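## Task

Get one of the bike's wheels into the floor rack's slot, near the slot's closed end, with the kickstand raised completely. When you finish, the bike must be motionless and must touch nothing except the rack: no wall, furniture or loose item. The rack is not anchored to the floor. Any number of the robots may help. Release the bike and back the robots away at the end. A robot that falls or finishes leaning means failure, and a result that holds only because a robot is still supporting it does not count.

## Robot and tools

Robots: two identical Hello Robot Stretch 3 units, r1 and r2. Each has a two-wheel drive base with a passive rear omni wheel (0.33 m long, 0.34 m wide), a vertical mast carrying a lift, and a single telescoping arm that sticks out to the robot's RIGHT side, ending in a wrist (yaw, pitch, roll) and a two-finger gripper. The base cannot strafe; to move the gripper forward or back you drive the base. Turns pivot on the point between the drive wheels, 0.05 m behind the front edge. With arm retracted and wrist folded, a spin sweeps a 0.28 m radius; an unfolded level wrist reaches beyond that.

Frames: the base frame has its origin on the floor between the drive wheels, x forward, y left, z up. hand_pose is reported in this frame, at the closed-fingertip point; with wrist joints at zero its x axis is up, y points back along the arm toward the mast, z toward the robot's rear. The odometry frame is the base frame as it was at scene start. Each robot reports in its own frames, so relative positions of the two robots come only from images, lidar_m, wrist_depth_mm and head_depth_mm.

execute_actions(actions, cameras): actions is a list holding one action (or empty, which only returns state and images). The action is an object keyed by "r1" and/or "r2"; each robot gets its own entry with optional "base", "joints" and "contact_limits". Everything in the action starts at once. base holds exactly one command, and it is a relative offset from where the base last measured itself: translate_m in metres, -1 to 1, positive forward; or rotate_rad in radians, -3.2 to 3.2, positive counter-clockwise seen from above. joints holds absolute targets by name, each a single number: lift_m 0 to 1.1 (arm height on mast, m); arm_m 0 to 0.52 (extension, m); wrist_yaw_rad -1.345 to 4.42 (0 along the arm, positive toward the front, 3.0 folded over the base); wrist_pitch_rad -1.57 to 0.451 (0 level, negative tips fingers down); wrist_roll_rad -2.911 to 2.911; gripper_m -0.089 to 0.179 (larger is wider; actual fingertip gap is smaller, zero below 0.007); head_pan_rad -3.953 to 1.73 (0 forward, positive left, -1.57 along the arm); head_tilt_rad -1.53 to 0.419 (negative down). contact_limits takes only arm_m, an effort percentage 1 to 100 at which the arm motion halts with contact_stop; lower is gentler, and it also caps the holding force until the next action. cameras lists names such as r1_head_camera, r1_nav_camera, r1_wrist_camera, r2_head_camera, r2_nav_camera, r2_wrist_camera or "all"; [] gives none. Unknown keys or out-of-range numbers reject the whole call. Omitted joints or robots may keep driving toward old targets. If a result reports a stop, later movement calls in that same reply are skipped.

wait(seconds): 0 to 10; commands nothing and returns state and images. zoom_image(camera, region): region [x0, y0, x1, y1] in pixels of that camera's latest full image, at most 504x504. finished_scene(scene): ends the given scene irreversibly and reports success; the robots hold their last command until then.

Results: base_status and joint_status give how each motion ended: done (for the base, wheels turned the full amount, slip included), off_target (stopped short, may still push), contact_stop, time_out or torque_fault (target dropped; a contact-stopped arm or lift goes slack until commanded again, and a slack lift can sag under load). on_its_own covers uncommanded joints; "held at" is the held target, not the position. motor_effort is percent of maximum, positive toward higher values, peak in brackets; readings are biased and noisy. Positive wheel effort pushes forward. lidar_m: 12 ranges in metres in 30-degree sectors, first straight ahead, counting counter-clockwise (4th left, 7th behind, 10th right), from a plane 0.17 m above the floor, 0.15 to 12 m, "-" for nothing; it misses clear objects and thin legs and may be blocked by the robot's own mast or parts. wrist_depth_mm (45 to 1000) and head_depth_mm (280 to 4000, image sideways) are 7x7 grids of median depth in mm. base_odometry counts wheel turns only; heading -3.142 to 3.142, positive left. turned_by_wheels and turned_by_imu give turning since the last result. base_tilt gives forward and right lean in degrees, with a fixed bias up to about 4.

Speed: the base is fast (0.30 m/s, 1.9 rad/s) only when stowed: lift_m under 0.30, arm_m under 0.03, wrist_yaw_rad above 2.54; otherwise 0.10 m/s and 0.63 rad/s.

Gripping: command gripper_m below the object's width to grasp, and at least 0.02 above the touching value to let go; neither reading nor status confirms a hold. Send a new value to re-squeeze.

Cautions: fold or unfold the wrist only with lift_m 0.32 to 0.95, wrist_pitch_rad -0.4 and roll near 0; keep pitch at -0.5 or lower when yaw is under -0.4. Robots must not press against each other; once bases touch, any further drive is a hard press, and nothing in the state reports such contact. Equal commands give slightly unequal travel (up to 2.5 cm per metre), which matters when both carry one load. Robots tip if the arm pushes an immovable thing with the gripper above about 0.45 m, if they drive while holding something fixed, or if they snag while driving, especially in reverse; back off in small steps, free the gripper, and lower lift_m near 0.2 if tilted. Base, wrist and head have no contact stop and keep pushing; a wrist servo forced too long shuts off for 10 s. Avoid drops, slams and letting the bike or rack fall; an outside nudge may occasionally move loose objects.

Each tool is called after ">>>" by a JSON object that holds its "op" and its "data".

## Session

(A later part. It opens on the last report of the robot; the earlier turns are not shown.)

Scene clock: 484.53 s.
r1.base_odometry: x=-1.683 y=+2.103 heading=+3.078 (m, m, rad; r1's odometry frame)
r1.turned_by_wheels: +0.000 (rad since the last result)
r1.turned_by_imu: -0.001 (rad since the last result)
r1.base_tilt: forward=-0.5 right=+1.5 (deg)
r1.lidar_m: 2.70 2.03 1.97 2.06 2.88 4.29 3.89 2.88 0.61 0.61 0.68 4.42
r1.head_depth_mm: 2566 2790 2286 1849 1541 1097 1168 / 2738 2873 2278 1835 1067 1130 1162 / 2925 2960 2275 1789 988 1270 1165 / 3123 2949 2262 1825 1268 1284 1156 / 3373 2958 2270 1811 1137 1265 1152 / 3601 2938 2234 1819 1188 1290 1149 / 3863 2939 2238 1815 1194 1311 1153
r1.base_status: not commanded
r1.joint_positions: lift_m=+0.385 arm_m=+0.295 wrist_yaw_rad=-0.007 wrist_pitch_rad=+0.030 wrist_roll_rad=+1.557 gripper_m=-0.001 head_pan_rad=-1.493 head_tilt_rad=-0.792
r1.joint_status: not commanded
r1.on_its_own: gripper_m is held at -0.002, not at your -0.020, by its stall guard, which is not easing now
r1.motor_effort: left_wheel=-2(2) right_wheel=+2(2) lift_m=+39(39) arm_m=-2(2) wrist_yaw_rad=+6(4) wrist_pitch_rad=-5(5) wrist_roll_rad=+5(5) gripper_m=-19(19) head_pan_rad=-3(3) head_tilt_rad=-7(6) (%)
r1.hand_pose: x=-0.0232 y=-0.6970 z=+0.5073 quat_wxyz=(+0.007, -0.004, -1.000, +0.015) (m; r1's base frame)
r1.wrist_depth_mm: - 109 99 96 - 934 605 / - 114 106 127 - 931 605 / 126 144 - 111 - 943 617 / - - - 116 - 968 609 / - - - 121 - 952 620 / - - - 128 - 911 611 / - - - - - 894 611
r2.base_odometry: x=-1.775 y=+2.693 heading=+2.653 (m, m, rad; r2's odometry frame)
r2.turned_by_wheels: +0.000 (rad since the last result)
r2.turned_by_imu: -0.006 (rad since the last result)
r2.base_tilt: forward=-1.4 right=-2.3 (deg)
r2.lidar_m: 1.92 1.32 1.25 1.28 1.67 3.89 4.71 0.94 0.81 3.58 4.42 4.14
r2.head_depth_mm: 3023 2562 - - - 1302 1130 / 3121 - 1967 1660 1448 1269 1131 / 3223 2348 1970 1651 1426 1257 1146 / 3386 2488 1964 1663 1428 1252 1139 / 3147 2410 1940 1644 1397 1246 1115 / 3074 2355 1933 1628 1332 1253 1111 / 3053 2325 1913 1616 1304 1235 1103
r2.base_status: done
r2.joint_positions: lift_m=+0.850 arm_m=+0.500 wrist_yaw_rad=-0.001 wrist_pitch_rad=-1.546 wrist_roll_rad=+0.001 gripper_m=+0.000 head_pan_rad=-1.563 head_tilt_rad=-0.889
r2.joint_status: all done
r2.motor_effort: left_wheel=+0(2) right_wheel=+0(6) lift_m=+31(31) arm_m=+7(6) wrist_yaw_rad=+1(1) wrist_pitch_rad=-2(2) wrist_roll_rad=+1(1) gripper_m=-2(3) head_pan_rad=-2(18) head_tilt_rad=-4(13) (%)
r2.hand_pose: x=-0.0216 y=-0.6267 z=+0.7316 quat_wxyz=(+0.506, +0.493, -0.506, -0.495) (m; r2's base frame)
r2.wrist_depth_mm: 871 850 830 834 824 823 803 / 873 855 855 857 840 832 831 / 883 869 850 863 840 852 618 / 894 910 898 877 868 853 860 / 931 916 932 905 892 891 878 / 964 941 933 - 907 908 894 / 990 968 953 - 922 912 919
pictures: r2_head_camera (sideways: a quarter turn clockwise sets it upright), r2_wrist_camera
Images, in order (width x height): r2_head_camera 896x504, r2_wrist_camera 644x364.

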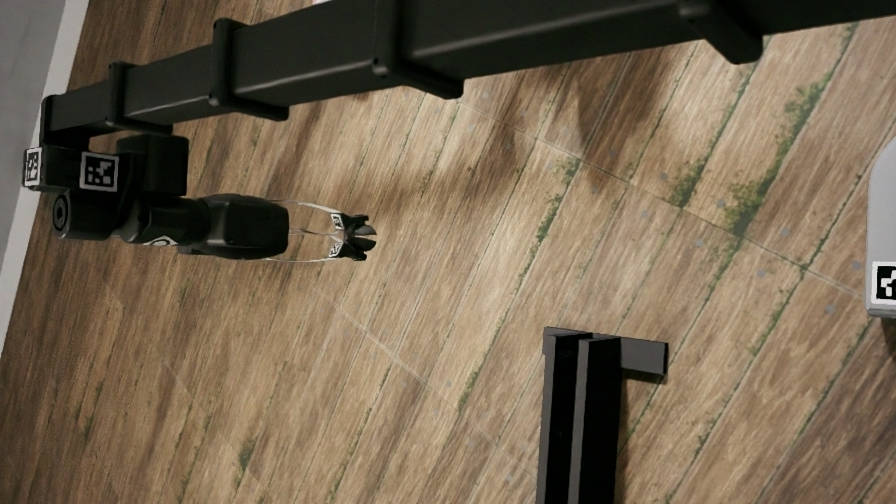

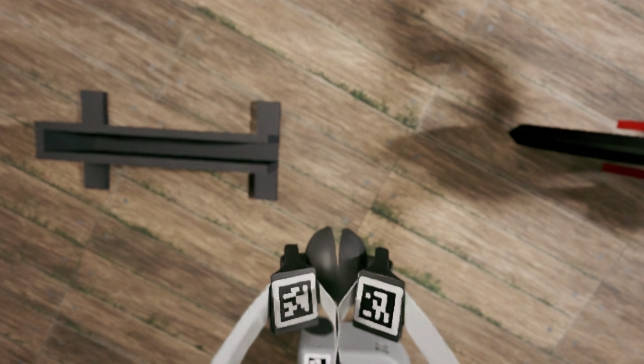

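>>> {"op": "execute_actions", "data": {"actions": [{"r2": {"base": {"rotate_rad": -0.15}, "joints": {"wrist_roll_rad": 1.57, "gripper_m": 0.045, "lift_m": 0.6, "arm_m": 0.46}}}], "cameras": []}}

>>> {"op": "execute_actions", "data": {"actions": [{"r2": {"base": {"translate_m": 0.39}, "joints": {"lift_m": 0.33, "arm_m": 0.44}}}], "cameras": []}}

>>> {"op": "execute_actions", "data": {"actions": [{"r2": {"base": {"rotate_rad": 0.15}}}], "cameras": ["r2_head_camera", "r2_wrist_camera"]}}

Scene clock: 595.73 s.
r1.base_odometry: x=-1.683 y=+2.103 heading=+3.078 (m, m, rad; r1's odometry frame)
r1.turned_by_wheels: +0.000 (rad since the last result)
r1.turned_by_imu: -0.001 (rad since the last result)
r1.base_tilt: forward=-0.5 right=+1.4 (deg)
r1.lidar_m: 2.71 2.03 1.97 2.06 2.87 4.30 3.88 2.87 0.61 0.60 0.69 4.43
r1.head_depth_mm: 2544 2760 2310 1848 1545 1096 1161 / 2751 2883 2286 1829 1067 1127 1165 / 2914 2963 2272 1780 989 1273 1158 / 3143 2975 2259 1827 1270 1294 1158 / 3407 2959 2255 1816 1135 1267 1155 / 3601 2936 2258 1828 1187 1291 1150 / 3893 2933 2248 1810 1196 1307 1150
r1.base_status: not commanded
r1.joint_positions: lift_m=+0.385 arm_m=+0.295 wrist_yaw_rad=-0.007 wrist_pitch_rad=+0.030 wrist_roll_rad=+1.557 gripper_m=-0.001 head_pan_rad=-1.493 head_tilt_rad=-0.792
r1.joint_status: not commanded
r1.on_its_own: gripper_m is held at -0.002, not at your -0.020, by its stall guard, which is not easing now
r1.motor_effort: left_wheel=-2(3) right_wheel=+2(2) lift_m=+39(39) arm_m=-2(2) wrist_yaw_rad=+4(6) wrist_pitch_rad=-5(5) wrist_roll_rad=+5(5) gripper_m=-19(18) head_pan_rad=-3(3) head_tilt_rad=-6(6) (%)
r1.hand_pose: x=-0.0232 y=-0.6970 z=+0.5073 quat_wxyz=(+0.007, -0.004, -1.000, +0.015) (m; r1's base frame)
r1.wrist_depth_mm: - 109 99 96 - 923 599 / - 114 106 127 - 934 607 / 126 144 - 111 - 929 615 / - - - 116 - 932 611 / - - - 120 - 937 598 / - - - 128 - 876 604 / - - - - - 869 618
r2.base_odometry: x=-1.775 y=+2.693 heading=+2.503 (m, m, rad; r2's odometry frame)
r2.turned_by_wheels: -0.150 (rad since the last result)
r2.turned_by_imu: -0.152 (rad since the last result)
r2.base_tilt: forward=-1.4 right=-2.2 (deg)
r2.lidar_m: 2.36 1.42 1.25 1.26 1.48 2.72 4.61 1.28 0.81 3.51 4.18 4.14
r2.head_depth_mm: 2976 1567 1719 1658 1394 1277 1131 / 3053 2443 1803 1678 1386 - - / 3130 2404 2101 1607 1429 1265 1138 / 3208 2436 2019 1616 1430 1258 1143 / 3137 2366 1946 1638 1426 1253 1115 / 3069 2372 1898 1636 1370 1245 1118 / 3023 2321 1923 1616 1297 1236 1103
r2.base_status: done
r2.joint_positions: lift_m=+0.600 arm_m=+0.460 wrist_yaw_rad=-0.001 wrist_pitch_rad=-1.546 wrist_roll_rad=+1.564 gripper_m=+0.045 head_pan_rad=-1.563 head_tilt_rad=-0.889
r2.joint_status: all done
r2.motor_effort: left_wheel=+2(6) right_wheel=-2(9) lift_m=+18(29) arm_m=-6(6) wrist_yaw_rad=+1(1) wrist_pitch_rad=-2(2) wrist_roll_rad=+3(2) gripper_m=+0(80) head_pan_rad=-2(2) head_tilt_rad=-4(4) (%)
r2.hand_pose: x=-0.0215 y=-0.5873 z=+0.4823 quat_wxyz=(+0.002, +0.002, -0.715, -0.699) (m; r2's base frame)
r2.wrist_depth_mm: 622 610 608 602 584 590 586 / 640 626 615 604 612 598 596 / 642 635 628 621 612 616 - / 657 667 648 640 632 623 - / 677 667 660 652 641 648 635 / 685 686 680 668 - 657 648 / 704 695 701 649 675 666 666
pictures: none
No camera images: the call's "cameras" was empty. Leave "cameras" out to get every camera's image.

Scene clock: 600.77 s.
r1.base_odometry: x=-1.683 y=+2.103 heading=+3.078 (m, m, rad; r1's odometry frame)
r1.turned_by_wheels: +0.000 (rad since the last result)
r1.turned_by_imu: +0.000 (rad since the last result)
r1.base_tilt: forward=-0.4 right=+1.5 (deg)
r1.lidar_m: 2.71 2.04 1.97 2.06 2.86 4.30 3.88 1.71 0.61 0.61 0.69 4.43
r1.head_depth_mm: 2581 2741 2291 1853 1543 1097 1168 / 2745 2867 2284 1833 1064 1128 1158 / 2908 2986 2272 1781 990 1274 1156 / 3098 2973 2285 1839 1269 1291 1156 / 3392 2995 2259 1820 1140 1263 1156 / 3625 2904 2246 1809 1187 1289 1152 / 3808 2934 2233 1804 1196 1303 1152
r1.base_status: not commanded
r1.joint_positions: lift_m=+0.385 arm_m=+0.295 wrist_yaw_rad=-0.007 wrist_pitch_rad=+0.030 wrist_roll_rad=+1.557 gripper_m=-0.001 head_pan_rad=-1.493 head_tilt_rad=-0.792
r1.joint_status: not commanded
r1.on_its_own: gripper_m is held at -0.002, not at your -0.020, by its stall guard, which is not easing now
r1.motor_effort: left_wheel=-3(3) right_wheel=+2(2) lift_m=+40(39) arm_m=-2(2) wrist_yaw_rad=+5(6) wrist_pitch_rad=-5(5) wrist_roll_rad=+5(5) gripper_m=-18(18) head_pan_rad=-3(3) head_tilt_rad=-6(4) (%)
r1.hand_pose: x=-0.0232 y=-0.6970 z=+0.5073 quat_wxyz=(+0.007, -0.004, -1.000, +0.015) (m; r1's base frame)
r1.wrist_depth_mm: - 109 99 96 - 934 605 / - 114 106 127 - 941 605 / 126 144 - 111 - 941 604 / - - - 116 - 957 606 / - - - 121 - 949 618 / - - - 128 - 880 608 / - - - - - 891 612
r2.base_odometry: x=-2.088 y=+2.926 heading=+2.503 (m, m, rad; r2's odometry frame)
r2.turned_by_wheels: +0.000 (rad since the last result)
r2.turned_by_imu: -0.003 (rad since the last result)
r2.base_tilt: forward=-1.5 right=-2.3 (deg)
r2.lidar_m: 2.14 1.29 1.14 1.14 1.35 2.46 4.96 1.06 1.03 3.64 4.29 3.77
r2.head_depth_mm: 3070 2517 2001 1687 1446 1277 1137 / 3083 2429 2003 1676 1454 1270 1130 / 3209 2435 1954 1700 1409 1266 1144 / 3154 2398 1967 1673 1258 1261 1134 / 3111 2372 1936 1630 1306 1250 1112 / 3047 2351 1915 1624 1407 1233 1101 / 3045 2334 1932 1600 1412 1221 1103
r2.base_status: done
r2.joint_positions: lift_m=+0.330 arm_m=+0.440 wrist_yaw_rad=-0.001 wrist_pitch_rad=-1.546 wrist_roll_rad=+1.565 gripper_m=+0.045 head_pan_rad=-1.563 head_tilt_rad=-0.889
r2.joint_status: all done
r2.motor_effort: left_wheel=+2(5) right_wheel=-3(4) lift_m=+18(18) arm_m=-6(6) wrist_yaw_rad=+1(1) wrist_pitch_rad=-2(2) wrist_roll_rad=+3(3) gripper_m=+0(0) head_pan_rad=-2(3) head_tilt_rad=-4(4) (%)
r2.hand_pose: x=-0.0215 y=-0.5673 z=+0.2123 quat_wxyz=(+0.002, +0.002, -0.715, -0.699) (m; r2's base frame)
r2.wrist_depth_mm: 358 356 349 347 343 342 339 / 367 363 250 337 335 346 346 / 373 372 243 356 361 355 351 / 382 378 265 367 368 360 358 / 393 388 258 374 374 372 365 / 398 399 393 358 - 380 371 / 411 403 252 362 390 382 383
pictures: none
No camera images: the call's "cameras" was empty. Leave "cameras" out to get every camera's image.

Scene clock: 601.97 s.
r1.base_odometry: x=-1.683 y=+2.103 heading=+3.078 (m, m, rad; r1's odometry frame)
r1.turned_by_wheels: +0.000 (rad since the last result)
r1.turned_by_imu: +0.000 (rad since the last result)
r1.base_tilt: forward=-0.4 right=+1.4 (deg)
r1.lidar_m: 2.71 2.04 1.97 2.06 2.86 4.31 3.88 1.71 0.61 0.60 0.69 4.44
r1.head_depth_mm: 2552 2773 2278 1834 1541 1100 1165 / 2728 2854 2273 1846 1066 1130 1163 / 2929 2988 2287 1770 991 1274 1162 / 3149 2982 2273 1828 1270 1291 1157 / 3411 2960 2253 1823 1139 1265 1155 / 3569 2915 2249 1818 1182 1293 1152 / 3833 2939 2229 1805 1194 1312 1147
r1.base_status: not commanded
r1.joint_positions: lift_m=+0.385 arm_m=+0.295 wrist_yaw_rad=-0.007 wrist_pitch_rad=+0.030 wrist_roll_rad=+1.557 gripper_m=-0.001 head_pan_rad=-1.493 head_tilt_rad=-0.792
r1.joint_status: not commanded
r1.on_its_own: gripper_m is held at -0.002, not at your -0.020, by its stall guard, which is not easing now
r1.motor_effort: left_wheel=-2(2) right_wheel=+2(2) lift_m=+39(39) arm_m=-2(2) wrist_yaw_rad=+5(6) wrist_pitch_rad=-5(5) wrist_roll_rad=+5(5) gripper_m=-19(18) head_pan_rad=-3(4) head_tilt_rad=-6(5) (%)
r1.hand_pose: x=-0.0232 y=-0.6970 z=+0.5073 quat_wxyz=(+0.007, -0.004, -1.000, +0.015) (m; r1's base frame)
r1.wrist_depth_mm: - 109 100 96 - 938 598 / - 114 106 127 - 946 593 / 126 145 - 111 - 949 608 / - - - 116 - 937 603 / - - - 120 - 971 614 / - - - 128 - 868 617 / - - - - - 887 613
r2.base_odometry: x=-2.088 y=+2.926 heading=+2.653 (m, m, rad; r2's odometry frame)
r2.turned_by_wheels: +0.150 (rad since the last result)
r2.turned_by_imu: +0.150 (rad since the last result)
r2.base_tilt: forward=-1.4 right=-2.3 (deg)
r2.lidar_m: 1.75 1.21 1.14 1.16 1.51 3.50 5.09 1.03 1.71 3.72 3.99 3.76
r2.head_depth_mm: 3111 2477 1996 1682 1452 1279 1140 / 3200 2460 1989 1682 1444 1268 1126 / 3146 2425 1980 1708 1413 1263 1145 / 3183 2399 1982 1689 1246 1265 1139 / 3132 2393 1944 1644 1277 1248 1113 / 3065 2361 1916 1635 1294 1246 1108 / 3026 2347 1924 1618 1408 1232 1103
r2.base_status: done
r2.joint_positions: lift_m=+0.330 arm_m=+0.440 wrist_yaw_rad=-0.001 wrist_pitch_rad=-1.546 wrist_roll_rad=+1.565 gripper_m=+0.045 head_pan_rad=-1.563 head_tilt_rad=-0.889
r2.joint_status: not commanded
r2.motor_effort: left_wheel=-1(5) right_wheel=+3(9) lift_m=+18(18) arm_m=-6(6) wrist_yaw_rad=+1(1) wrist_pitch_rad=-2(2) wrist_roll_rad=+3(3) gripper_m=+0(0) head_pan_rad=-2(2) head_tilt_rad=-4(4) (%)
r2.hand_pose: x=-0.0215 y=-0.5673 z=+0.2123 quat_wxyz=(+0.002, +0.002, -0.715, -0.699) (m; r2's base frame)
r2.wrist_depth_mm: 361 359 225 344 328 339 340 / 369 367 237 348 353 348 342 / 377 368 250 311 359 353 352 / 387 382 263 363 367 362 358 / 391 389 282 372 375 374 370 / 404 397 394 378 - 378 375 / 411 406 289 392 392 384 381
pictures: r2_head_camera (sideways: a quarter turn clockwise sets it upright), r2_wrist_camera
Images, in order (width x height): r2_head_camera 896x504, r2_wrist_camera 644x364.

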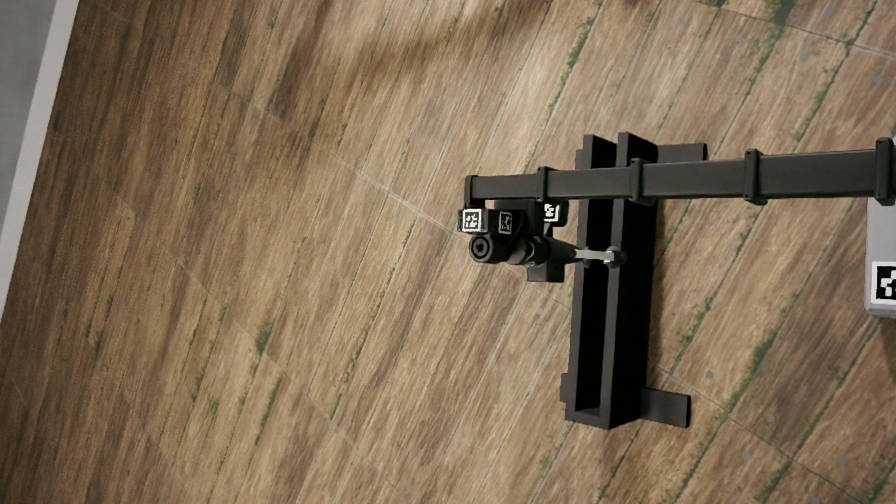

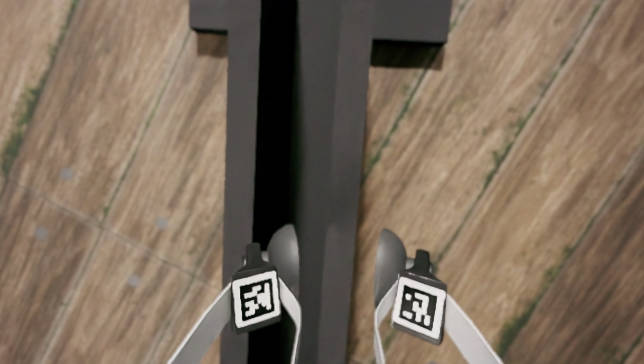

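>>> {"op": "execute_actions", "data": {"actions": [{"r2": {"joints": {"lift_m": 0.235}}}], "cameras": []}}

>>> {"op": "execute_actions", "data": {"actions": [{"r2": {"joints": {"arm_m": 0.488}}}], "cameras": ["r2_head_camera", "r2_wrist_camera"]}}

Scene clock: 611.97 s.
r1.base_odometry: x=-1.683 y=+2.103 heading=+3.078 (m, m, rad; r1's odometry frame)
r1.turned_by_wheels: +0.000 (rad since the last result)
r1.turned_by_imu: +0.000 (rad since the last result)
r1.base_tilt: forward=-0.5 right=+1.5 (deg)
r1.lidar_m: 2.70 2.04 1.97 2.06 2.86 4.31 3.87 1.34 0.61 0.60 0.69 4.42
r1.head_depth_mm: 2577 2775 2289 1842 1546 1096 1164 / 2723 2882 2277 1841 1067 1132 1163 / 2931 2979 2278 1785 989 1270 1159 / 3114 2955 2251 1826 1267 1299 1158 / 3389 2977 2248 1823 1141 1262 1152 / 3612 2940 2254 1809 1186 1289 1152 / 3845 2953 2227 1810 1194 1310 1150
r1.base_status: not commanded
r1.joint_positions: lift_m=+0.385 arm_m=+0.295 wrist_yaw_rad=-0.007 wrist_pitch_rad=+0.030 wrist_roll_rad=+1.557 gripper_m=-0.001 head_pan_rad=-1.493 head_tilt_rad=-0.792
r1.joint_status: not commanded
r1.on_its_own: gripper_m is held at -0.002, not at your -0.020, by its stall guard, which is not easing now
r1.motor_effort: left_wheel=-2(3) right_wheel=+2(2) lift_m=+39(39) arm_m=-2(2) wrist_yaw_rad=+5(6) wrist_pitch_rad=-5(5) wrist_roll_rad=+5(5) gripper_m=-20(19) head_pan_rad=-3(3) head_tilt_rad=-5(6) (%)
r1.hand_pose: x=-0.0232 y=-0.6970 z=+0.5073 quat_wxyz=(+0.007, -0.004, -1.000, +0.015) (m; r1's base frame)
r1.wrist_depth_mm: - 109 99 96 - 925 598 / - 114 106 127 - 945 608 / 127 144 - 111 - 972 601 / - - - 116 - 952 612 / - - - 121 - 946 613 / - - - 128 - 884 620 / - - - - - 880 616
r2.base_odometry: x=-2.088 y=+2.926 heading=+2.653 (m, m, rad; r2's odometry frame)
r2.turned_by_wheels: +0.000 (rad since the last result)
r2.turned_by_imu: -0.001 (rad since the last result)
r2.base_tilt: forward=-1.4 right=-2.3 (deg)
r2.lidar_m: 1.74 1.21 1.14 1.16 1.51 3.52 5.07 1.03 1.71 3.69 4.00 3.78
r2.head_depth_mm: 3170 2474 2011 1690 1453 1285 1140 / 3258 2445 1979 1678 1445 1265 1129 / 3188 2423 2001 1654 1421 1250 1135 / 3140 2421 1941 1637 1249 1255 1143 / 3092 2385 1955 1642 1274 1250 1124 / 3072 2347 1910 1630 1294 1246 1116 / 2991 2365 1924 1633 1399 1236 1101
r2.base_status: not commanded
r2.joint_positions: lift_m=+0.235 arm_m=+0.440 wrist_yaw_rad=-0.001 wrist_pitch_rad=-1.546 wrist_roll_rad=+1.565 gripper_m=+0.045 head_pan_rad=-1.563 head_tilt_rad=-0.889
r2.joint_status: all done
r2.motor_effort: left_wheel=-1(1) right_wheel=+2(2) lift_m=+18(20) arm_m=-6(6) wrist_yaw_rad=+1(1) wrist_pitch_rad=-2(2) wrist_roll_rad=+3(3) gripper_m=+0(0) head_pan_rad=-2(2) head_tilt_rad=-4(4) (%)
r2.hand_pose: x=-0.0215 y=-0.5673 z=+0.1173 quat_wxyz=(+0.002, +0.002, -0.715, -0.699) (m; r2's base frame)
r2.wrist_depth_mm: 268 111 147 256 254 255 251 / 274 114 152 260 261 259 256 / 279 116 157 263 265 264 262 / 284 119 162 271 273 269 268 / 291 121 166 197 277 274 272 / 299 124 138 120 283 280 277 / 304 127 199 124 291 286 284
pictures: none
No camera images: the call's "cameras" was empty. Leave "cameras" out to get every camera's image.

Scene clock: 613.43 s.
r1.base_odometry: x=-1.683 y=+2.103 heading=+3.078 (m, m, rad; r1's odometry frame)
r1.turned_by_wheels: +0.000 (rad since the last result)
r1.turned_by_imu: +0.000 (rad since the last result)
r1.base_tilt: forward=-0.4 right=+1.5 (deg)
r1.lidar_m: 2.71 2.03 1.97 2.05 2.87 4.30 3.87 1.32 0.61 0.61 0.69 4.43
r1.head_depth_mm: 2552 2763 2283 1842 1547 1100 1161 / 2738 2873 2292 1850 1065 1130 1162 / 2885 2989 2270 1786 989 1271 1159 / 3135 2958 2267 1812 1266 1290 1158 / 3360 2953 2250 1827 1140 1265 1154 / 3600 2930 2241 1814 1187 1282 1155 / 3852 2940 2239 1806 1196 1312 1149
r1.base_status: not commanded
r1.joint_positions: lift_m=+0.385 arm_m=+0.295 wrist_yaw_rad=-0.007 wrist_pitch_rad=+0.030 wrist_roll_rad=+1.557 gripper_m=-0.001 head_pan_rad=-1.493 head_tilt_rad=-0.792
r1.joint_status: not commanded
r1.on_its_own: gripper_m is held at -0.002, not at your -0.020, by its stall guard, which is not easing now
r1.motor_effort: left_wheel=-3(2) right_wheel=+2(2) lift_m=+39(39) arm_m=-2(2) wrist_yaw_rad=+6(5) wrist_pitch_rad=-5(5) wrist_roll_rad=+5(5) gripper_m=-18(19) head_pan_rad=-3(3) head_tilt_rad=-5(6) (%)
r1.hand_pose: x=-0.0232 y=-0.6970 z=+0.5073 quat_wxyz=(+0.007, -0.004, -1.000, +0.015) (m; r1's base frame)
r1.wrist_depth_mm: - 109 99 96 - 919 597 / - 114 106 127 - 926 603 / 126 145 - 111 - 949 606 / - - - 116 - 957 620 / - - - 121 - 956 603 / - - - 128 - 881 608 / - - - - - 880 607
r2.base_odometry: x=-2.088 y=+2.926 heading=+2.653 (m, m, rad; r2's odometry frame)
r2.turned_by_wheels: +0.000 (rad since the last result)
r2.turned_by_imu: +0.000 (rad since the last result)
r2.base_tilt: forward=-1.5 right=-2.3 (deg)
r2.lidar_m: 1.74 1.21 1.14 1.16 1.51 3.49 5.10 1.03 1.71 3.69 4.00 3.76
r2.head_depth_mm: 3076 2519 2016 1684 1446 1270 1129 / 3212 2456 1992 1666 1448 1268 1130 / 3230 2479 1984 1666 1313 1259 1137 / 3101 2407 1953 1679 1289 1261 1139 / 3128 2410 1956 1631 1293 1250 1114 / 3017 2366 1929 1635 1315 1241 1110 / 3007 2310 1912 1636 1394 1238 1106
r2.base_status: not commanded
r2.joint_positions: lift_m=+0.235 arm_m=+0.487 wrist_yaw_rad=-0.001 wrist_pitch_rad=-1.551 wrist_roll_rad=+1.565 gripper_m=+0.045 head_pan_rad=-1.563 head_tilt_rad=-0.889
r2.joint_status: all done
r2.motor_effort: left_wheel=-1(1) right_wheel=+3(2) lift_m=+18(18) arm_m=+9(10) wrist_yaw_rad=+1(1) wrist_pitch_rad=+0(2) wrist_roll_rad=+2(3) gripper_m=-4(4) head_pan_rad=-2(3) head_tilt_rad=-4(4) (%)
r2.hand_pose: x=-0.0215 y=-0.6130 z=+0.1174 quat_wxyz=(+0.002, +0.001, -0.714, -0.700) (m; r2's base frame)
r2.wrist_depth_mm: 266 264 134 255 249 255 253 / 272 268 136 262 260 259 258 / 277 274 140 265 264 265 264 / 283 281 143 270 271 270 268 / 291 286 145 275 276 274 274 / 296 293 123 189 120 283 279 / 304 299 166 289 292 286 285
pictures: r2_head_camera (sideways: a quarter turn clockwise sets it upright), r2_wrist_camera
Images, in order (width x height): r2_head_camera 896x504, r2_wrist_camera 644x364.

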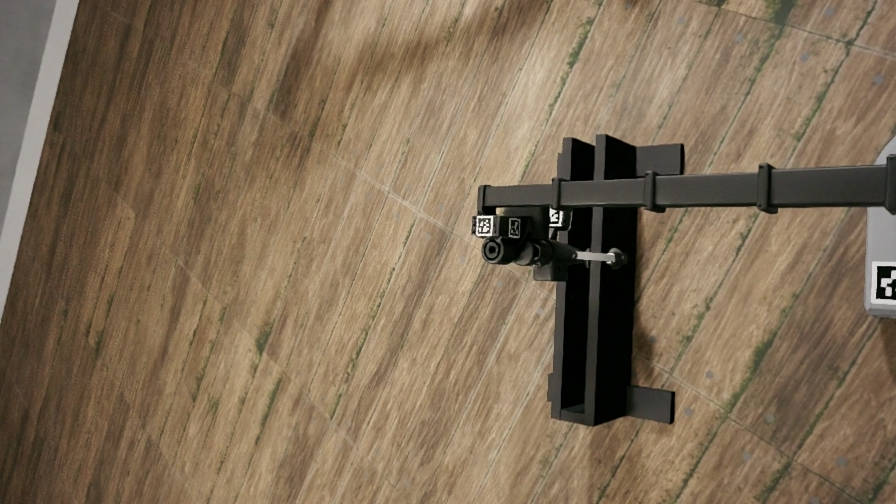

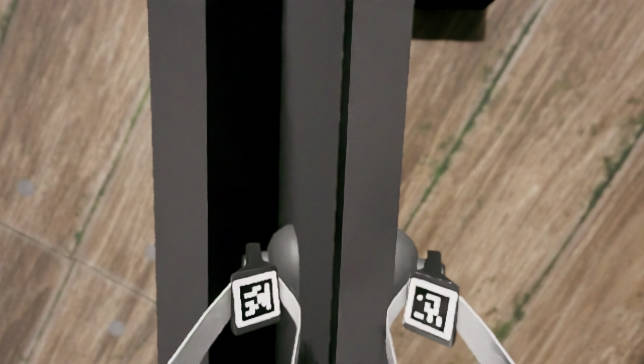

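>>> {"op": "execute_actions", "data": {"actions": [{"r2": {"joints": {"gripper_m": -0.01}}}], "cameras": []}}

>>> {"op": "execute_actions", "data": {"actions": [{"r2": {"base": {"translate_m": -0.48}, "joints": {"head_pan_rad": -1.85, "head_tilt_rad": -0.95}}}], "cameras": ["r2_head_camera", "r2_wrist_camera", "r1_head_camera"]}}

Scene clock: 626.20 s.
r1.base_odometry: x=-1.683 y=+2.103 heading=+3.078 (m, m, rad; r1's odometry frame)
r1.turned_by_wheels: +0.000 (rad since the last result)
r1.turned_by_imu: +0.000 (rad since the last result)
r1.base_tilt: forward=-0.4 right=+1.5 (deg)
r1.lidar_m: 2.71 2.04 1.97 2.06 2.87 4.32 3.87 1.33 0.61 0.61 0.68 4.42
r1.head_depth_mm: 2549 2750 2270 1843 1539 1092 1163 / 2756 2881 2281 1845 1064 1131 1161 / 2912 2969 2262 1784 989 1276 1160 / 3124 2960 2257 1820 1270 1291 1161 / 3381 2971 2245 1822 1135 1271 1160 / 3642 2917 2240 1818 1192 1290 1156 / 3835 2940 2230 1808 1193 1311 1151
r1.base_status: not commanded
r1.joint_positions: lift_m=+0.385 arm_m=+0.295 wrist_yaw_rad=-0.007 wrist_pitch_rad=+0.030 wrist_roll_rad=+1.557 gripper_m=-0.001 head_pan_rad=-1.493 head_tilt_rad=-0.792
r1.joint_status: not commanded
r1.on_its_own: gripper_m is held at -0.002, not at your -0.020, by its stall guard, which is not easing now
r1.motor_effort: left_wheel=-2(2) right_wheel=+2(2) lift_m=+39(39) arm_m=-2(2) wrist_yaw_rad=+4(5) wrist_pitch_rad=-5(5) wrist_roll_rad=+5(5) gripper_m=-19(19) head_pan_rad=-3(3) head_tilt_rad=-6(6) (%)
r1.hand_pose: x=-0.0232 y=-0.6970 z=+0.5073 quat_wxyz=(+0.007, -0.004, -1.000, +0.015) (m; r1's base frame)
r1.wrist_depth_mm: - 109 99 96 - 915 603 / - 114 106 127 - 951 597 / 126 144 - 111 - 932 604 / - - - 116 - 940 612 / - - - 120 - 936 607 / - - - 128 - 895 621 / - - - - - 901 607
r2.base_odometry: x=-2.088 y=+2.926 heading=+2.653 (m, m, rad; r2's odometry frame)
r2.turned_by_wheels: +0.000 (rad since the last result)
r2.turned_by_imu: -0.001 (rad since the last result)
r2.base_tilt: forward=-1.4 right=-2.4 (deg)
r2.lidar_m: 1.74 1.21 1.14 1.16 1.51 3.49 5.08 1.03 1.71 3.68 4.01 3.77
r2.head_depth_mm: 3163 2449 2011 1677 1453 1281 1127 / 3189 2449 1987 1679 1440 1265 1130 / 3186 2440 1978 1663 1313 1262 1141 / 3144 2410 1963 1693 1308 1259 1130 / 3085 2395 1937 1653 1316 1248 1114 / 3008 2343 1933 1611 1330 1242 1110 / 3058 2363 1902 1613 1400 1236 1104
r2.base_status: not commanded
r2.joint_positions: lift_m=+0.235 arm_m=+0.487 wrist_yaw_rad=-0.001 wrist_pitch_rad=-1.551 wrist_roll_rad=+1.565 gripper_m=-0.009 head_pan_rad=-1.563 head_tilt_rad=-0.889
r2.joint_status: all done
r2.motor_effort: left_wheel=-1(1) right_wheel=+3(3) lift_m=+20(20) arm_m=+8(10) wrist_yaw_rad=+1(1) wrist_pitch_rad=+0(0) wrist_roll_rad=+3(3) gripper_m=-14(89) head_pan_rad=-1(2) head_tilt_rad=-4(4) (%)
r2.hand_pose: x=-0.0215 y=-0.6132 z=+0.1173 quat_wxyz=(+0.002, +0.001, -0.714, -0.700) (m; r2's base frame)
r2.wrist_depth_mm: 266 111 167 109 256 255 251 / 272 113 170 111 262 259 256 / 277 115 173 113 268 265 262 / 284 117 176 115 273 270 268 / 289 120 178 117 279 277 272 / 296 123 160 120 284 281 281 / 303 126 201 123 293 287 284
pictures: none
No camera images: the call's "cameras" was empty. Leave "cameras" out to get every camera's image.

Scene clock: 632.17 s.
r1.base_odometry: x=-1.683 y=+2.103 heading=+3.078 (m, m, rad; r1's odometry frame)
r1.turned_by_wheels: +0.000 (rad since the last result)
r1.turned_by_imu: -0.001 (rad since the last result)
r1.base_tilt: forward=-0.3 right=+1.5 (deg)
r1.lidar_m: 2.71 2.03 1.97 2.06 2.87 4.30 3.87 0.93 0.61 0.61 0.69 4.41
r1.head_depth_mm: 2559 2766 2301 1832 1547 1095 1157 / 2739 2853 2261 1839 1064 1135 1162 / 2910 2978 2263 1775 987 1267 1161 / 3117 2962 2256 1825 1267 1290 1158 / 3373 2962 2274 1811 1139 1266 1157 / 3601 2928 2237 1816 1190 1291 1155 / 3795 2914 2239 1809 1200 1303 1151
r1.base_status: not commanded
r1.joint_positions: lift_m=+0.385 arm_m=+0.295 wrist_yaw_rad=-0.007 wrist_pitch_rad=+0.030 wrist_roll_rad=+1.557 gripper_m=-0.001 head_pan_rad=-1.493 head_tilt_rad=-0.792
r1.joint_status: not commanded
r1.on_its_own: gripper_m is held at -0.002, not at your -0.020, by its stall guard, which is not easing now
r1.motor_effort: left_wheel=-2(2) right_wheel=+2(2) lift_m=+39(39) arm_m=-2(2) wrist_yaw_rad=+6(6) wrist_pitch_rad=-5(5) wrist_roll_rad=+5(5) gripper_m=-19(19) head_pan_rad=-4(3) head_tilt_rad=-6(5) (%)
r1.hand_pose: x=-0.0232 y=-0.6970 z=+0.5073 quat_wxyz=(+0.007, -0.004, -1.000, +0.015) (m; r1's base frame)
r1.wrist_depth_mm: - 109 99 96 - 919 603 / - 114 106 127 - 941 597 / 126 145 - 111 - 934 609 / - - - 116 - 914 609 / - - - 121 - 935 618 / - - - 128 - 895 615 / - - - - - 919 613
r2.base_odometry: x=-1.664 y=+2.700 heading=+2.653 (m, m, rad; r2's odometry frame)
r2.turned_by_wheels: +0.000 (rad since the last result)
r2.turned_by_imu: +0.002 (rad since the last result)
r2.base_tilt: forward=-1.5 right=-2.2 (deg)
r2.lidar_m: 2.05 1.43 1.35 1.38 1.79 4.18 4.63 0.86 0.71 3.46 4.48 4.19
r2.head_depth_mm: 2897 2207 1855 1232 1414 1254 1124 / 2593 2098 1711 1272 1382 1245 1132 / 2722 2116 1682 1606 1367 1235 1159 / 2793 2222 1859 1579 1342 1246 - / 2722 2185 1815 1640 1313 1237 1133 / 2735 2208 1815 1575 1300 1225 1105 / 2674 2157 1806 1552 1276 1217 1101
r2.base_status: done
r2.joint_positions: lift_m=+0.235 arm_m=+0.488 wrist_yaw_rad=-0.001 wrist_pitch_rad=-1.548 wrist_roll_rad=+1.565 gripper_m=-0.009 head_pan_rad=-1.843 head_tilt_rad=-0.938
r2.joint_status: all done
r2.motor_effort: left_wheel=+1(4) right_wheel=-4(10) lift_m=+20(20) arm_m=+7(8) wrist_yaw_rad=+1(1) wrist_pitch_rad=-1(1) wrist_roll_rad=+2(2) gripper_m=-14(15) head_pan_rad=-3(16) head_tilt_rad=-5(8) (%)
r2.hand_pose: x=-0.0215 y=-0.6139 z=+0.1172 quat_wxyz=(+0.002, +0.001, -0.715, -0.699) (m; r2's base frame)
r2.wrist_depth_mm: 267 110 174 108 257 253 252 / 273 113 175 111 261 260 255 / 277 116 177 113 265 264 261 / 285 118 178 115 273 269 267 / 290 120 179 117 277 275 272 / 297 123 161 119 283 282 278 / 304 126 197 123 291 286 285
pictures: r1_head_camera (sideways: a quarter turn clockwise sets it upright), r2_head_camera (sideways: a quarter turn clockwise sets it upright), r2_wrist_camera
Images, in order (width x height): r1_head_camera 896x504, r2_head_camera 896x504, r2_wrist_camera 644x364.

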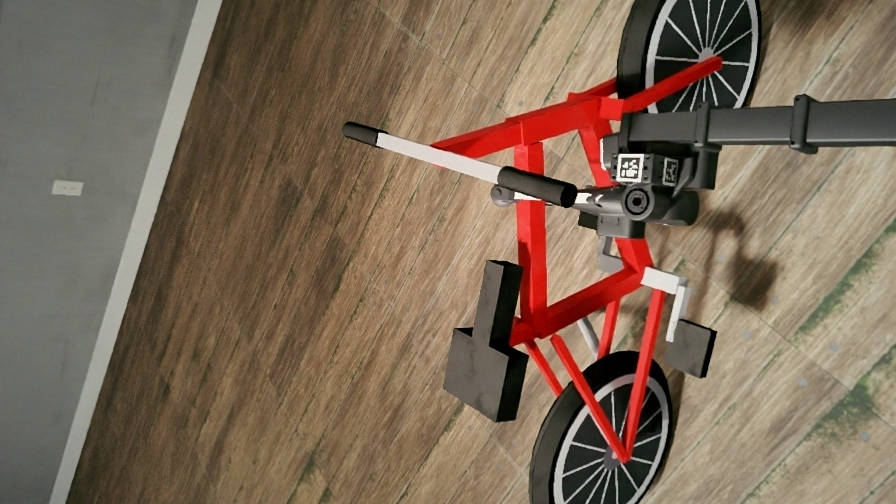

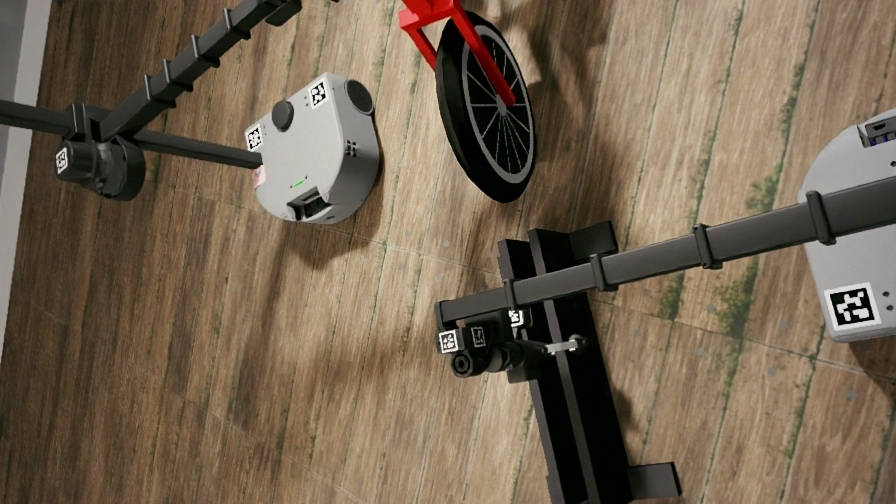

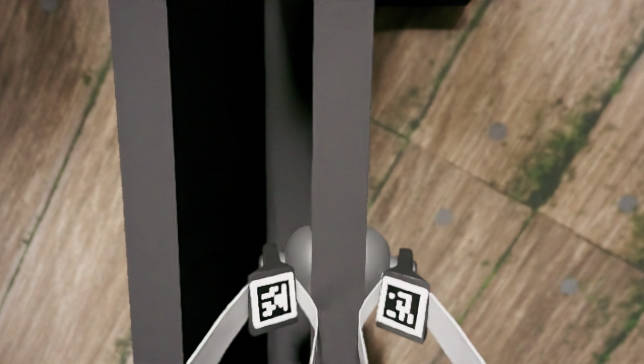

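>>> {"op": "zoom_image", "data": {"camera": "r2_head_camera", "region": [400, 100, 650, 300]}}

Region (400, 100, 650, 300) of r2_head_camera's 896x504 image, scaled by 2.016, with more detail than that image has; it fills the top 403 rows of this view, and the rest is white.

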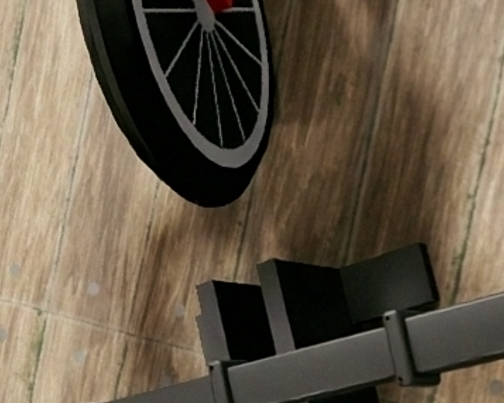

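>>> {"op": "execute_actions", "data": {"actions": [{"r2": {"base": {"translate_m": -0.1}}}], "cameras": ["r2_head_camera", "r2_wrist_camera"]}}

Scene clock: 655.17 s.
r1.base_odometry: x=-1.683 y=+2.103 heading=+3.078 (m, m, rad; r1's odometry frame)
r1.turned_by_wheels: +0.000 (rad since the last result)
r1.turned_by_imu: +0.000 (rad since the last result)
r1.base_tilt: forward=-0.4 right=+1.5 (deg)
r1.lidar_m: 2.71 2.04 1.97 2.06 2.86 4.29 3.86 0.86 0.61 0.61 0.69 4.42
r1.head_depth_mm: 2570 2752 2285 1847 1538 1093 1164 / 2702 2871 2278 1832 1062 1131 1160 / 2904 2974 2268 1785 989 1272 1161 / 3147 2966 2265 1833 1265 1299 1155 / 3382 2980 2255 1826 1134 1270 1156 / 3642 2948 2240 1807 1181 1288 1153 / 3848 2919 2237 1819 1193 1307 1155
r1.base_status: not commanded
r1.joint_positions: lift_m=+0.385 arm_m=+0.295 wrist_yaw_rad=-0.007 wrist_pitch_rad=+0.030 wrist_roll_rad=+1.557 gripper_m=-0.001 head_pan_rad=-1.493 head_tilt_rad=-0.792
r1.joint_status: not commanded
r1.on_its_own: gripper_m is held at -0.002, not at your -0.020, by its stall guard, which is not easing now
r1.motor_effort: left_wheel=-2(1) right_wheel=+2(2) lift_m=+39(39) arm_m=-2(2) wrist_yaw_rad=+6(6) wrist_pitch_rad=-5(5) wrist_roll_rad=+5(5) gripper_m=-20(20) head_pan_rad=-3(4) head_tilt_rad=-5(5) (%)
r1.hand_pose: x=-0.0231 y=-0.6970 z=+0.5073 quat_wxyz=(+0.007, -0.004, -1.000, +0.015) (m; r1's base frame)
r1.wrist_depth_mm: - 109 99 96 - 927 591 / - 114 106 127 - 970 601 / 126 144 - 111 - 955 601 / - - - 116 - 956 614 / - - - 121 - 975 604 / - - - 128 - 893 608 / - - - - - 899 617
r2.base_odometry: x=-1.576 y=+2.653 heading=+2.653 (m, m, rad; r2's odometry frame)
r2.turned_by_wheels: +0.000 (rad since the last result)
r2.turned_by_imu: +0.000 (rad since the last result)
r2.base_tilt: forward=-1.4 right=-2.2 (deg)
r2.lidar_m: 2.12 1.48 1.39 1.42 1.85 4.33 4.55 1.08 0.67 3.45 4.52 4.27
r2.head_depth_mm: 2854 2272 1145 1245 1384 1257 1125 / 2838 2138 1846 1261 1389 1248 1132 / 1355 2045 1665 1597 1370 1237 1161 / 2756 2221 1721 1581 1346 1246 - / 2761 2184 1841 1653 1322 1223 1133 / 2726 2185 1838 1582 1291 1227 1102 / 2670 2141 1825 1573 1262 1217 1093
r2.base_status: done
r2.joint_positions: lift_m=+0.235 arm_m=+0.488 wrist_yaw_rad=-0.001 wrist_pitch_rad=-1.546 wrist_roll_rad=+1.565 gripper_m=-0.009 head_pan_rad=-1.843 head_tilt_rad=-0.938
r2.joint_status: not commanded
r2.motor_effort: left_wheel=+1(5) right_wheel=-4(13) lift_m=+20(20) arm_m=+6(7) wrist_yaw_rad=+1(1) wrist_pitch_rad=-2(2) wrist_roll_rad=+2(3) gripper_m=-14(14) head_pan_rad=-2(2) head_tilt_rad=-4(4) (%)
r2.hand_pose: x=-0.0215 y=-0.6146 z=+0.1172 quat_wxyz=(+0.002, +0.001, -0.716, -0.698) (m; r2's base frame)
r2.wrist_depth_mm: 267 111 179 108 256 253 251 / 275 113 178 110 260 259 256 / 278 116 179 113 266 264 261 / 286 118 180 115 269 269 266 / 291 120 180 117 277 274 271 / 297 124 160 119 281 279 278 / 304 127 193 123 291 287 284
pictures: r2_head_camera (sideways: a quarter turn clockwise sets it upright), r2_wrist_camera
Images, in order (width x height): r2_head_camera 896x504, r2_wrist_camera 644x364.

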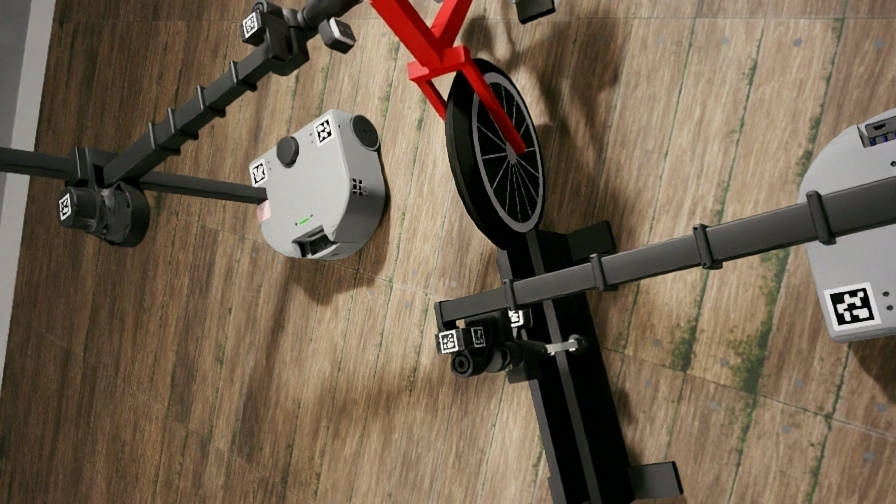

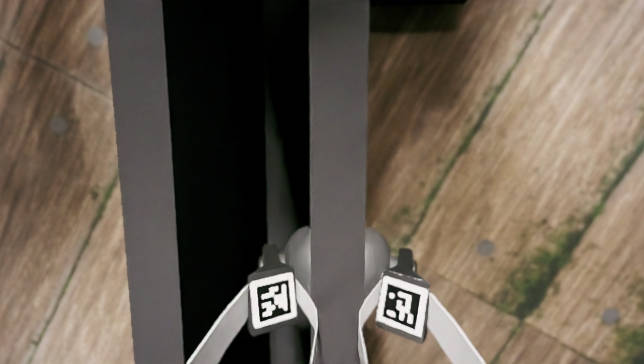

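>>> {"op": "zoom_image", "data": {"camera": "r2_head_camera", "region": [430, 150, 630, 310]}}

Region (430, 150, 630, 310) of r2_head_camera's 896x504 image, scaled by 2.520, with more detail than that image has; it fills the top 403 rows of this view, and the rest is white.

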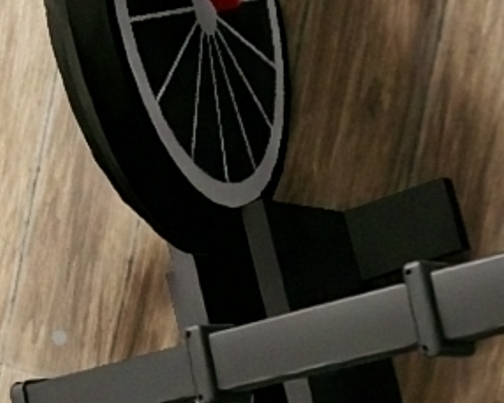

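>>> {"op": "execute_actions", "data": {"actions": [{"r2": {"joints": {"gripper_m": 0.045}}}], "cameras": []}}

>>> {"op": "execute_actions", "data": {"actions": [{"r2": {"joints": {"lift_m": 0.32}}}], "cameras": []}}

>>> {"op": "execute_actions", "data": {"actions": [{"r2": {"base": {"translate_m": 0.31}, "joints": {"arm_m": 0.52, "head_pan_rad": -2.0, "head_tilt_rad": -0.9}}}], "cameras": ["r2_head_camera", "r2_wrist_camera"]}}

Scene clock: 683.33 s.
r1.base_odometry: x=-1.683 y=+2.103 heading=+3.078 (m, m, rad; r1's odometry frame)
r1.turned_by_wheels: +0.000 (rad since the last result)
r1.turned_by_imu: +0.000 (rad since the last result)
r1.base_tilt: forward=-0.5 right=+1.4 (deg)
r1.lidar_m: 2.71 2.03 1.97 2.07 2.88 4.30 3.89 0.85 0.61 0.61 0.68 4.44
r1.head_depth_mm: 2560 2782 2284 1835 1542 1099 1167 / 2727 2887 2279 1825 1063 1131 1165 / 2937 2998 2272 1779 989 1271 1159 / 3145 2960 2264 1831 1270 1297 1157 / 3407 2948 2236 1820 1142 1267 1155 / 3609 2901 2236 1806 1190 1285 1157 / 3855 2913 2228 1808 1195 1307 1148
r1.base_status: not commanded
r1.joint_positions: lift_m=+0.385 arm_m=+0.295 wrist_yaw_rad=-0.007 wrist_pitch_rad=+0.030 wrist_roll_rad=+1.557 gripper_m=-0.001 head_pan_rad=-1.493 head_tilt_rad=-0.792
r1.joint_status: not commanded
r1.on_its_own: gripper_m is held at -0.002, not at your -0.020, by its stall guard, which is not easing now
r1.motor_effort: left_wheel=-2(2) right_wheel=+2(2) lift_m=+39(39) arm_m=-2(2) wrist_yaw_rad=+5(6) wrist_pitch_rad=-5(5) wrist_roll_rad=+5(5) gripper_m=-19(19) head_pan_rad=-3(3) head_tilt_rad=-4(6) (%)
r1.hand_pose: x=-0.0231 y=-0.6970 z=+0.5073 quat_wxyz=(+0.007, -0.004, -1.000, +0.015) (m; r1's base frame)
r1.wrist_depth_mm: - 109 99 96 - 941 589 / - 114 107 127 - 931 607 / 126 144 - 111 - 940 606 / - - - 116 - 967 606 / - - - 121 - 940 608 / - - - 129 - 876 614 / - - - - - 884 620
r2.base_odometry: x=-1.576 y=+2.653 heading=+2.653 (m, m, rad; r2's odometry frame)
r2.turned_by_wheels: +0.000 (rad since the last result)
r2.turned_by_imu: -0.001 (rad since the last result)
r2.base_tilt: forward=-1.5 right=-2.3 (deg)
r2.lidar_m: 2.13 1.47 1.39 1.42 1.85 4.33 4.55 1.08 0.68 3.46 4.47 4.30
r2.head_depth_mm: 2836 2286 1147 1235 1395 1255 1129 / 2795 2147 1842 1252 1382 1245 1126 / 1352 2054 1678 1600 1377 1245 1157 / 2780 2189 1724 1580 1334 1247 - / 2752 2190 1836 1655 1315 1232 1128 / 2751 2213 1832 1559 1290 1223 1108 / 2651 2158 1814 1562 1265 1224 1093
r2.base_status: not commanded
r2.joint_positions: lift_m=+0.235 arm_m=+0.488 wrist_yaw_rad=-0.001 wrist_pitch_rad=-1.546 wrist_roll_rad=+1.565 gripper_m=+0.045 head_pan_rad=-1.843 head_tilt_rad=-0.938
r2.joint_status: all done
r2.motor_effort: left_wheel=-1(1) right_wheel=+2(4) lift_m=+20(20) arm_m=+6(6) wrist_yaw_rad=+1(1) wrist_pitch_rad=-2(2) wrist_roll_rad=+3(3) gripper_m=+0(79) head_pan_rad=-3(2) head_tilt_rad=-4(4) (%)
r2.hand_pose: x=-0.0215 y=-0.6146 z=+0.1172 quat_wxyz=(+0.002, +0.001, -0.716, -0.698) (m; r2's base frame)
r2.wrist_depth_mm: 268 111 179 109 257 253 251 / 274 113 179 111 261 258 257 / 279 116 179 113 266 263 261 / 287 119 179 116 271 270 266 / 290 120 179 118 278 275 272 / 296 124 144 120 - 281 276 / 306 126 194 123 291 287 284
pictures: none
No camera images: the call's "cameras" was empty. Leave "cameras" out to get every camera's image.

Scene clock: 684.93 s.
r1.base_odometry: x=-1.683 y=+2.103 heading=+3.078 (m, m, rad; r1's odometry frame)
r1.turned_by_wheels: +0.000 (rad since the last result)
r1.turned_by_imu: +0.000 (rad since the last result)
r1.base_tilt: forward=-0.4 right=+1.4 (deg)
r1.lidar_m: 2.72 2.03 1.97 2.06 2.87 4.31 3.88 2.88 0.61 0.61 0.69 4.41
r1.head_depth_mm: 2573 2746 2271 1842 1544 1095 1168 / 2740 2853 2300 1848 1065 1128 1161 / 2917 2994 2263 1787 988 1274 1159 / 3158 2954 2246 1831 1264 1297 1162 / 3393 2917 2266 1810 1135 1269 1157 / 3610 2922 2258 1808 1186 1291 1154 / 3893 2927 2243 1813 1195 1309 1152
r1.base_status: not commanded
r1.joint_positions: lift_m=+0.385 arm_m=+0.295 wrist_yaw_rad=-0.007 wrist_pitch_rad=+0.030 wrist_roll_rad=+1.557 gripper_m=-0.001 head_pan_rad=-1.493 head_tilt_rad=-0.792
r1.joint_status: not commanded
r1.on_its_own: gripper_m is held at -0.002, not at your -0.020, by its stall guard, which is not easing now
r1.motor_effort: left_wheel=-2(2) right_wheel=+2(2) lift_m=+39(39) arm_m=-2(2) wrist_yaw_rad=+7(6) wrist_pitch_rad=-5(5) wrist_roll_rad=+5(5) gripper_m=-19(18) head_pan_rad=-3(3) head_tilt_rad=-5(5) (%)
r1.hand_pose: x=-0.0231 y=-0.6970 z=+0.5073 quat_wxyz=(+0.007, -0.004, -1.000, +0.015) (m; r1's base frame)
r1.wrist_depth_mm: - 109 99 96 - 934 606 / - 114 107 127 - 928 600 / 126 144 - 111 - 949 613 / - - - 116 - 959 613 / - - - 121 - 952 615 / - - - 128 - 900 607 / - - - - - 894 617
r2.base_odometry: x=-1.576 y=+2.653 heading=+2.653 (m, m, rad; r2's odometry frame)
r2.turned_by_wheels: +0.000 (rad since the last result)
r2.turned_by_imu: +0.000 (rad since the last result)
r2.base_tilt: forward=-1.5 right=-2.3 (deg)
r2.lidar_m: 2.12 1.47 1.39 1.42 1.85 4.35 4.54 1.09 0.67 3.44 4.47 4.29
r2.head_depth_mm: 2827 2259 1142 1239 1389 1251 1127 / 2835 2122 1839 1259 1384 1252 1128 / 1339 2064 1670 1606 1373 1242 - / 2789 2209 1723 1596 1336 1211 - / 2715 2201 1853 1685 1311 1225 1131 / 2724 2178 1818 1563 1296 1228 1099 / 2681 2154 1803 1559 1264 1209 1100
r2.base_status: not commanded
r2.joint_positions: lift_m=+0.320 arm_m=+0.488 wrist_yaw_rad=-0.001 wrist_pitch_rad=-1.546 wrist_roll_rad=+1.565 gripper_m=+0.045 head_pan_rad=-1.843 head_tilt_rad=-0.938
r2.joint_status: all done
r2.motor_effort: left_wheel=-1(1) right_wheel=+2(2) lift_m=+31(31) arm_m=+6(6) wrist_yaw_rad=+1(1) wrist_pitch_rad=-2(2) wrist_roll_rad=+3(2) gripper_m=+0(1) head_pan_rad=-2(3) head_tilt_rad=-4(4) (%)
r2.hand_pose: x=-0.0215 y=-0.6146 z=+0.2016 quat_wxyz=(+0.002, +0.001, -0.716, -0.698) (m; r2's base frame)
r2.wrist_depth_mm: 349 345 203 319 325 331 328 / 359 355 238 344 342 337 336 / 368 361 237 348 347 344 340 / 370 369 238 357 354 353 348 / 378 377 239 283 360 358 354 / 390 385 377 210 - 365 362 / 396 393 264 362 380 373 370
pictures: none
No camera images: the call's "cameras" was empty. Leave "cameras" out to get every camera's image.

Scene clock: 689.17 s.
r1.base_odometry: x=-1.683 y=+2.103 heading=+3.078 (m, m, rad; r1's odometry frame)
r1.turned_by_wheels: +0.000 (rad since the last result)
r1.turned_by_imu: +0.000 (rad since the last result)
r1.base_tilt: forward=-0.4 right=+1.4 (deg)
r1.lidar_m: 2.70 2.03 1.97 2.06 2.87 4.30 3.88 2.87 0.61 0.61 0.69 4.42
r1.head_depth_mm: 2547 2759 2284 1829 1543 1097 1162 / 2719 2905 2286 1833 1068 1129 1162 / 2934 2976 2281 1779 989 1269 1160 / 3118 2974 2250 1835 1272 1290 1162 / 3418 2928 2250 1827 1136 1264 1160 / 3594 2952 2261 1817 1181 1288 1158 / 3831 2906 2251 1804 1195 1309 1149
r1.base_status: not commanded
r1.joint_positions: lift_m=+0.385 arm_m=+0.295 wrist_yaw_rad=-0.007 wrist_pitch_rad=+0.030 wrist_roll_rad=+1.557 gripper_m=-0.001 head_pan_rad=-1.493 head_tilt_rad=-0.792
r1.joint_status: not commanded
r1.on_its_own: gripper_m is held at -0.002, not at your -0.020, by its stall guard, which is not easing now
r1.motor_effort: left_wheel=-2(2) right_wheel=+2(2) lift_m=+39(39) arm_m=-2(2) wrist_yaw_rad=+5(5) wrist_pitch_rad=-5(5) wrist_roll_rad=+5(5) gripper_m=-18(19) head_pan_rad=-3(4) head_tilt_rad=-5(4) (%)
r1.hand_pose: x=-0.0231 y=-0.6970 z=+0.5073 quat_wxyz=(+0.007, -0.004, -1.000, +0.015) (m; r1's base frame)
r1.wrist_depth_mm: - 109 99 96 - 923 608 / - 114 106 127 - 927 604 / 126 145 - 111 - 936 607 / - - - 115 - 962 619 / - - - 121 - 959 606 / - - - 128 - 906 605 / - - - - - 889 611
r2.base_odometry: x=-1.850 y=+2.799 heading=+2.653 (m, m, rad; r2's odometry frame)
r2.turned_by_wheels: +0.000 (rad since the last result)
r2.turned_by_imu: -0.003 (rad since the last result)
r2.base_tilt: forward=-1.4 right=-2.3 (deg)
r2.lidar_m: 1.92 1.33 1.26 1.28 1.67 3.87 4.82 0.88 0.83 3.57 4.27 4.02
r2.head_depth_mm: 3047 2344 1959 1355 1444 1273 1127 / 3013 2254 1819 1404 1434 1269 1135 / 2844 2237 1767 1626 1400 1255 1150 / 3011 2373 1894 1641 1348 1265 - / 3008 2329 1915 1631 1327 1237 1131 / 2951 2319 1882 1688 1325 1241 1104 / 2917 2307 1885 1625 1389 1238 1108
r2.base_status: done
r2.joint_positions: lift_m=+0.320 arm_m=+0.519 wrist_yaw_rad=-0.001 wrist_pitch_rad=-1.546 wrist_roll_rad=+1.565 gripper_m=+0.045 head_pan_rad=-1.993 head_tilt_rad=-0.902
r2.joint_status: all done
r2.motor_effort: left_wheel=-1(2) right_wheel=+2(7) lift_m=+31(31) arm_m=+7(7) wrist_yaw_rad=+1(1) wrist_pitch_rad=-2(2) wrist_roll_rad=+2(3) gripper_m=+0(0) head_pan_rad=-2(12) head_tilt_rad=+1(5) (%)
r2.hand_pose: x=-0.0215 y=-0.6462 z=+0.2016 quat_wxyz=(+0.002, +0.001, -0.716, -0.698) (m; r2's base frame)
r2.wrist_depth_mm: 347 346 343 301 229 331 328 / 359 350 349 303 229 337 335 / 367 360 357 304 227 344 341 / 371 368 345 292 227 350 345 / 383 374 371 205 355 359 355 / 390 386 379 376 - 367 362 / 395 393 388 386 380 376 368
pictures: r2_head_camera (sideways: a quarter turn clockwise sets it upright), r2_wrist_camera
Images, in order (width x height): r2_head_camera 896x504, r2_wrist_camera 644x364.

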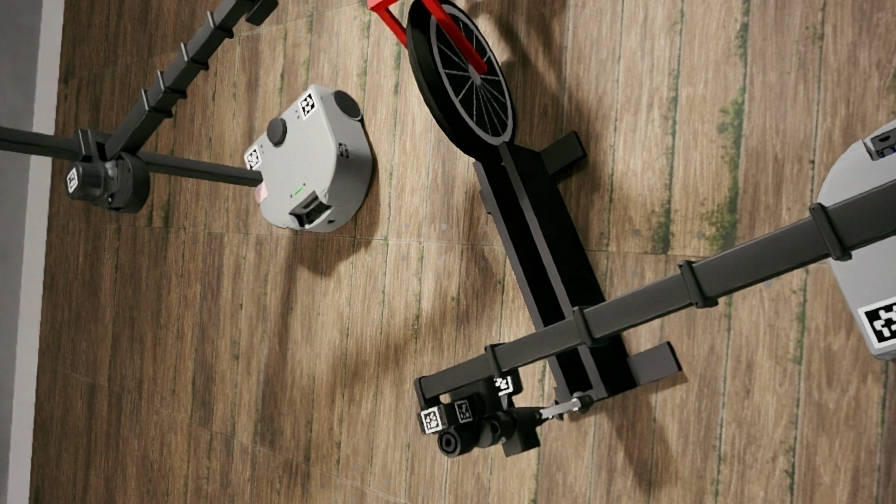

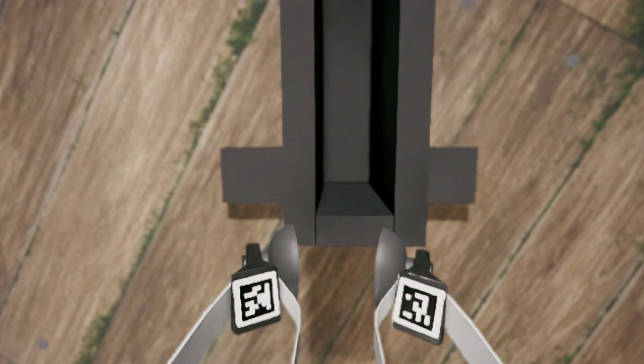

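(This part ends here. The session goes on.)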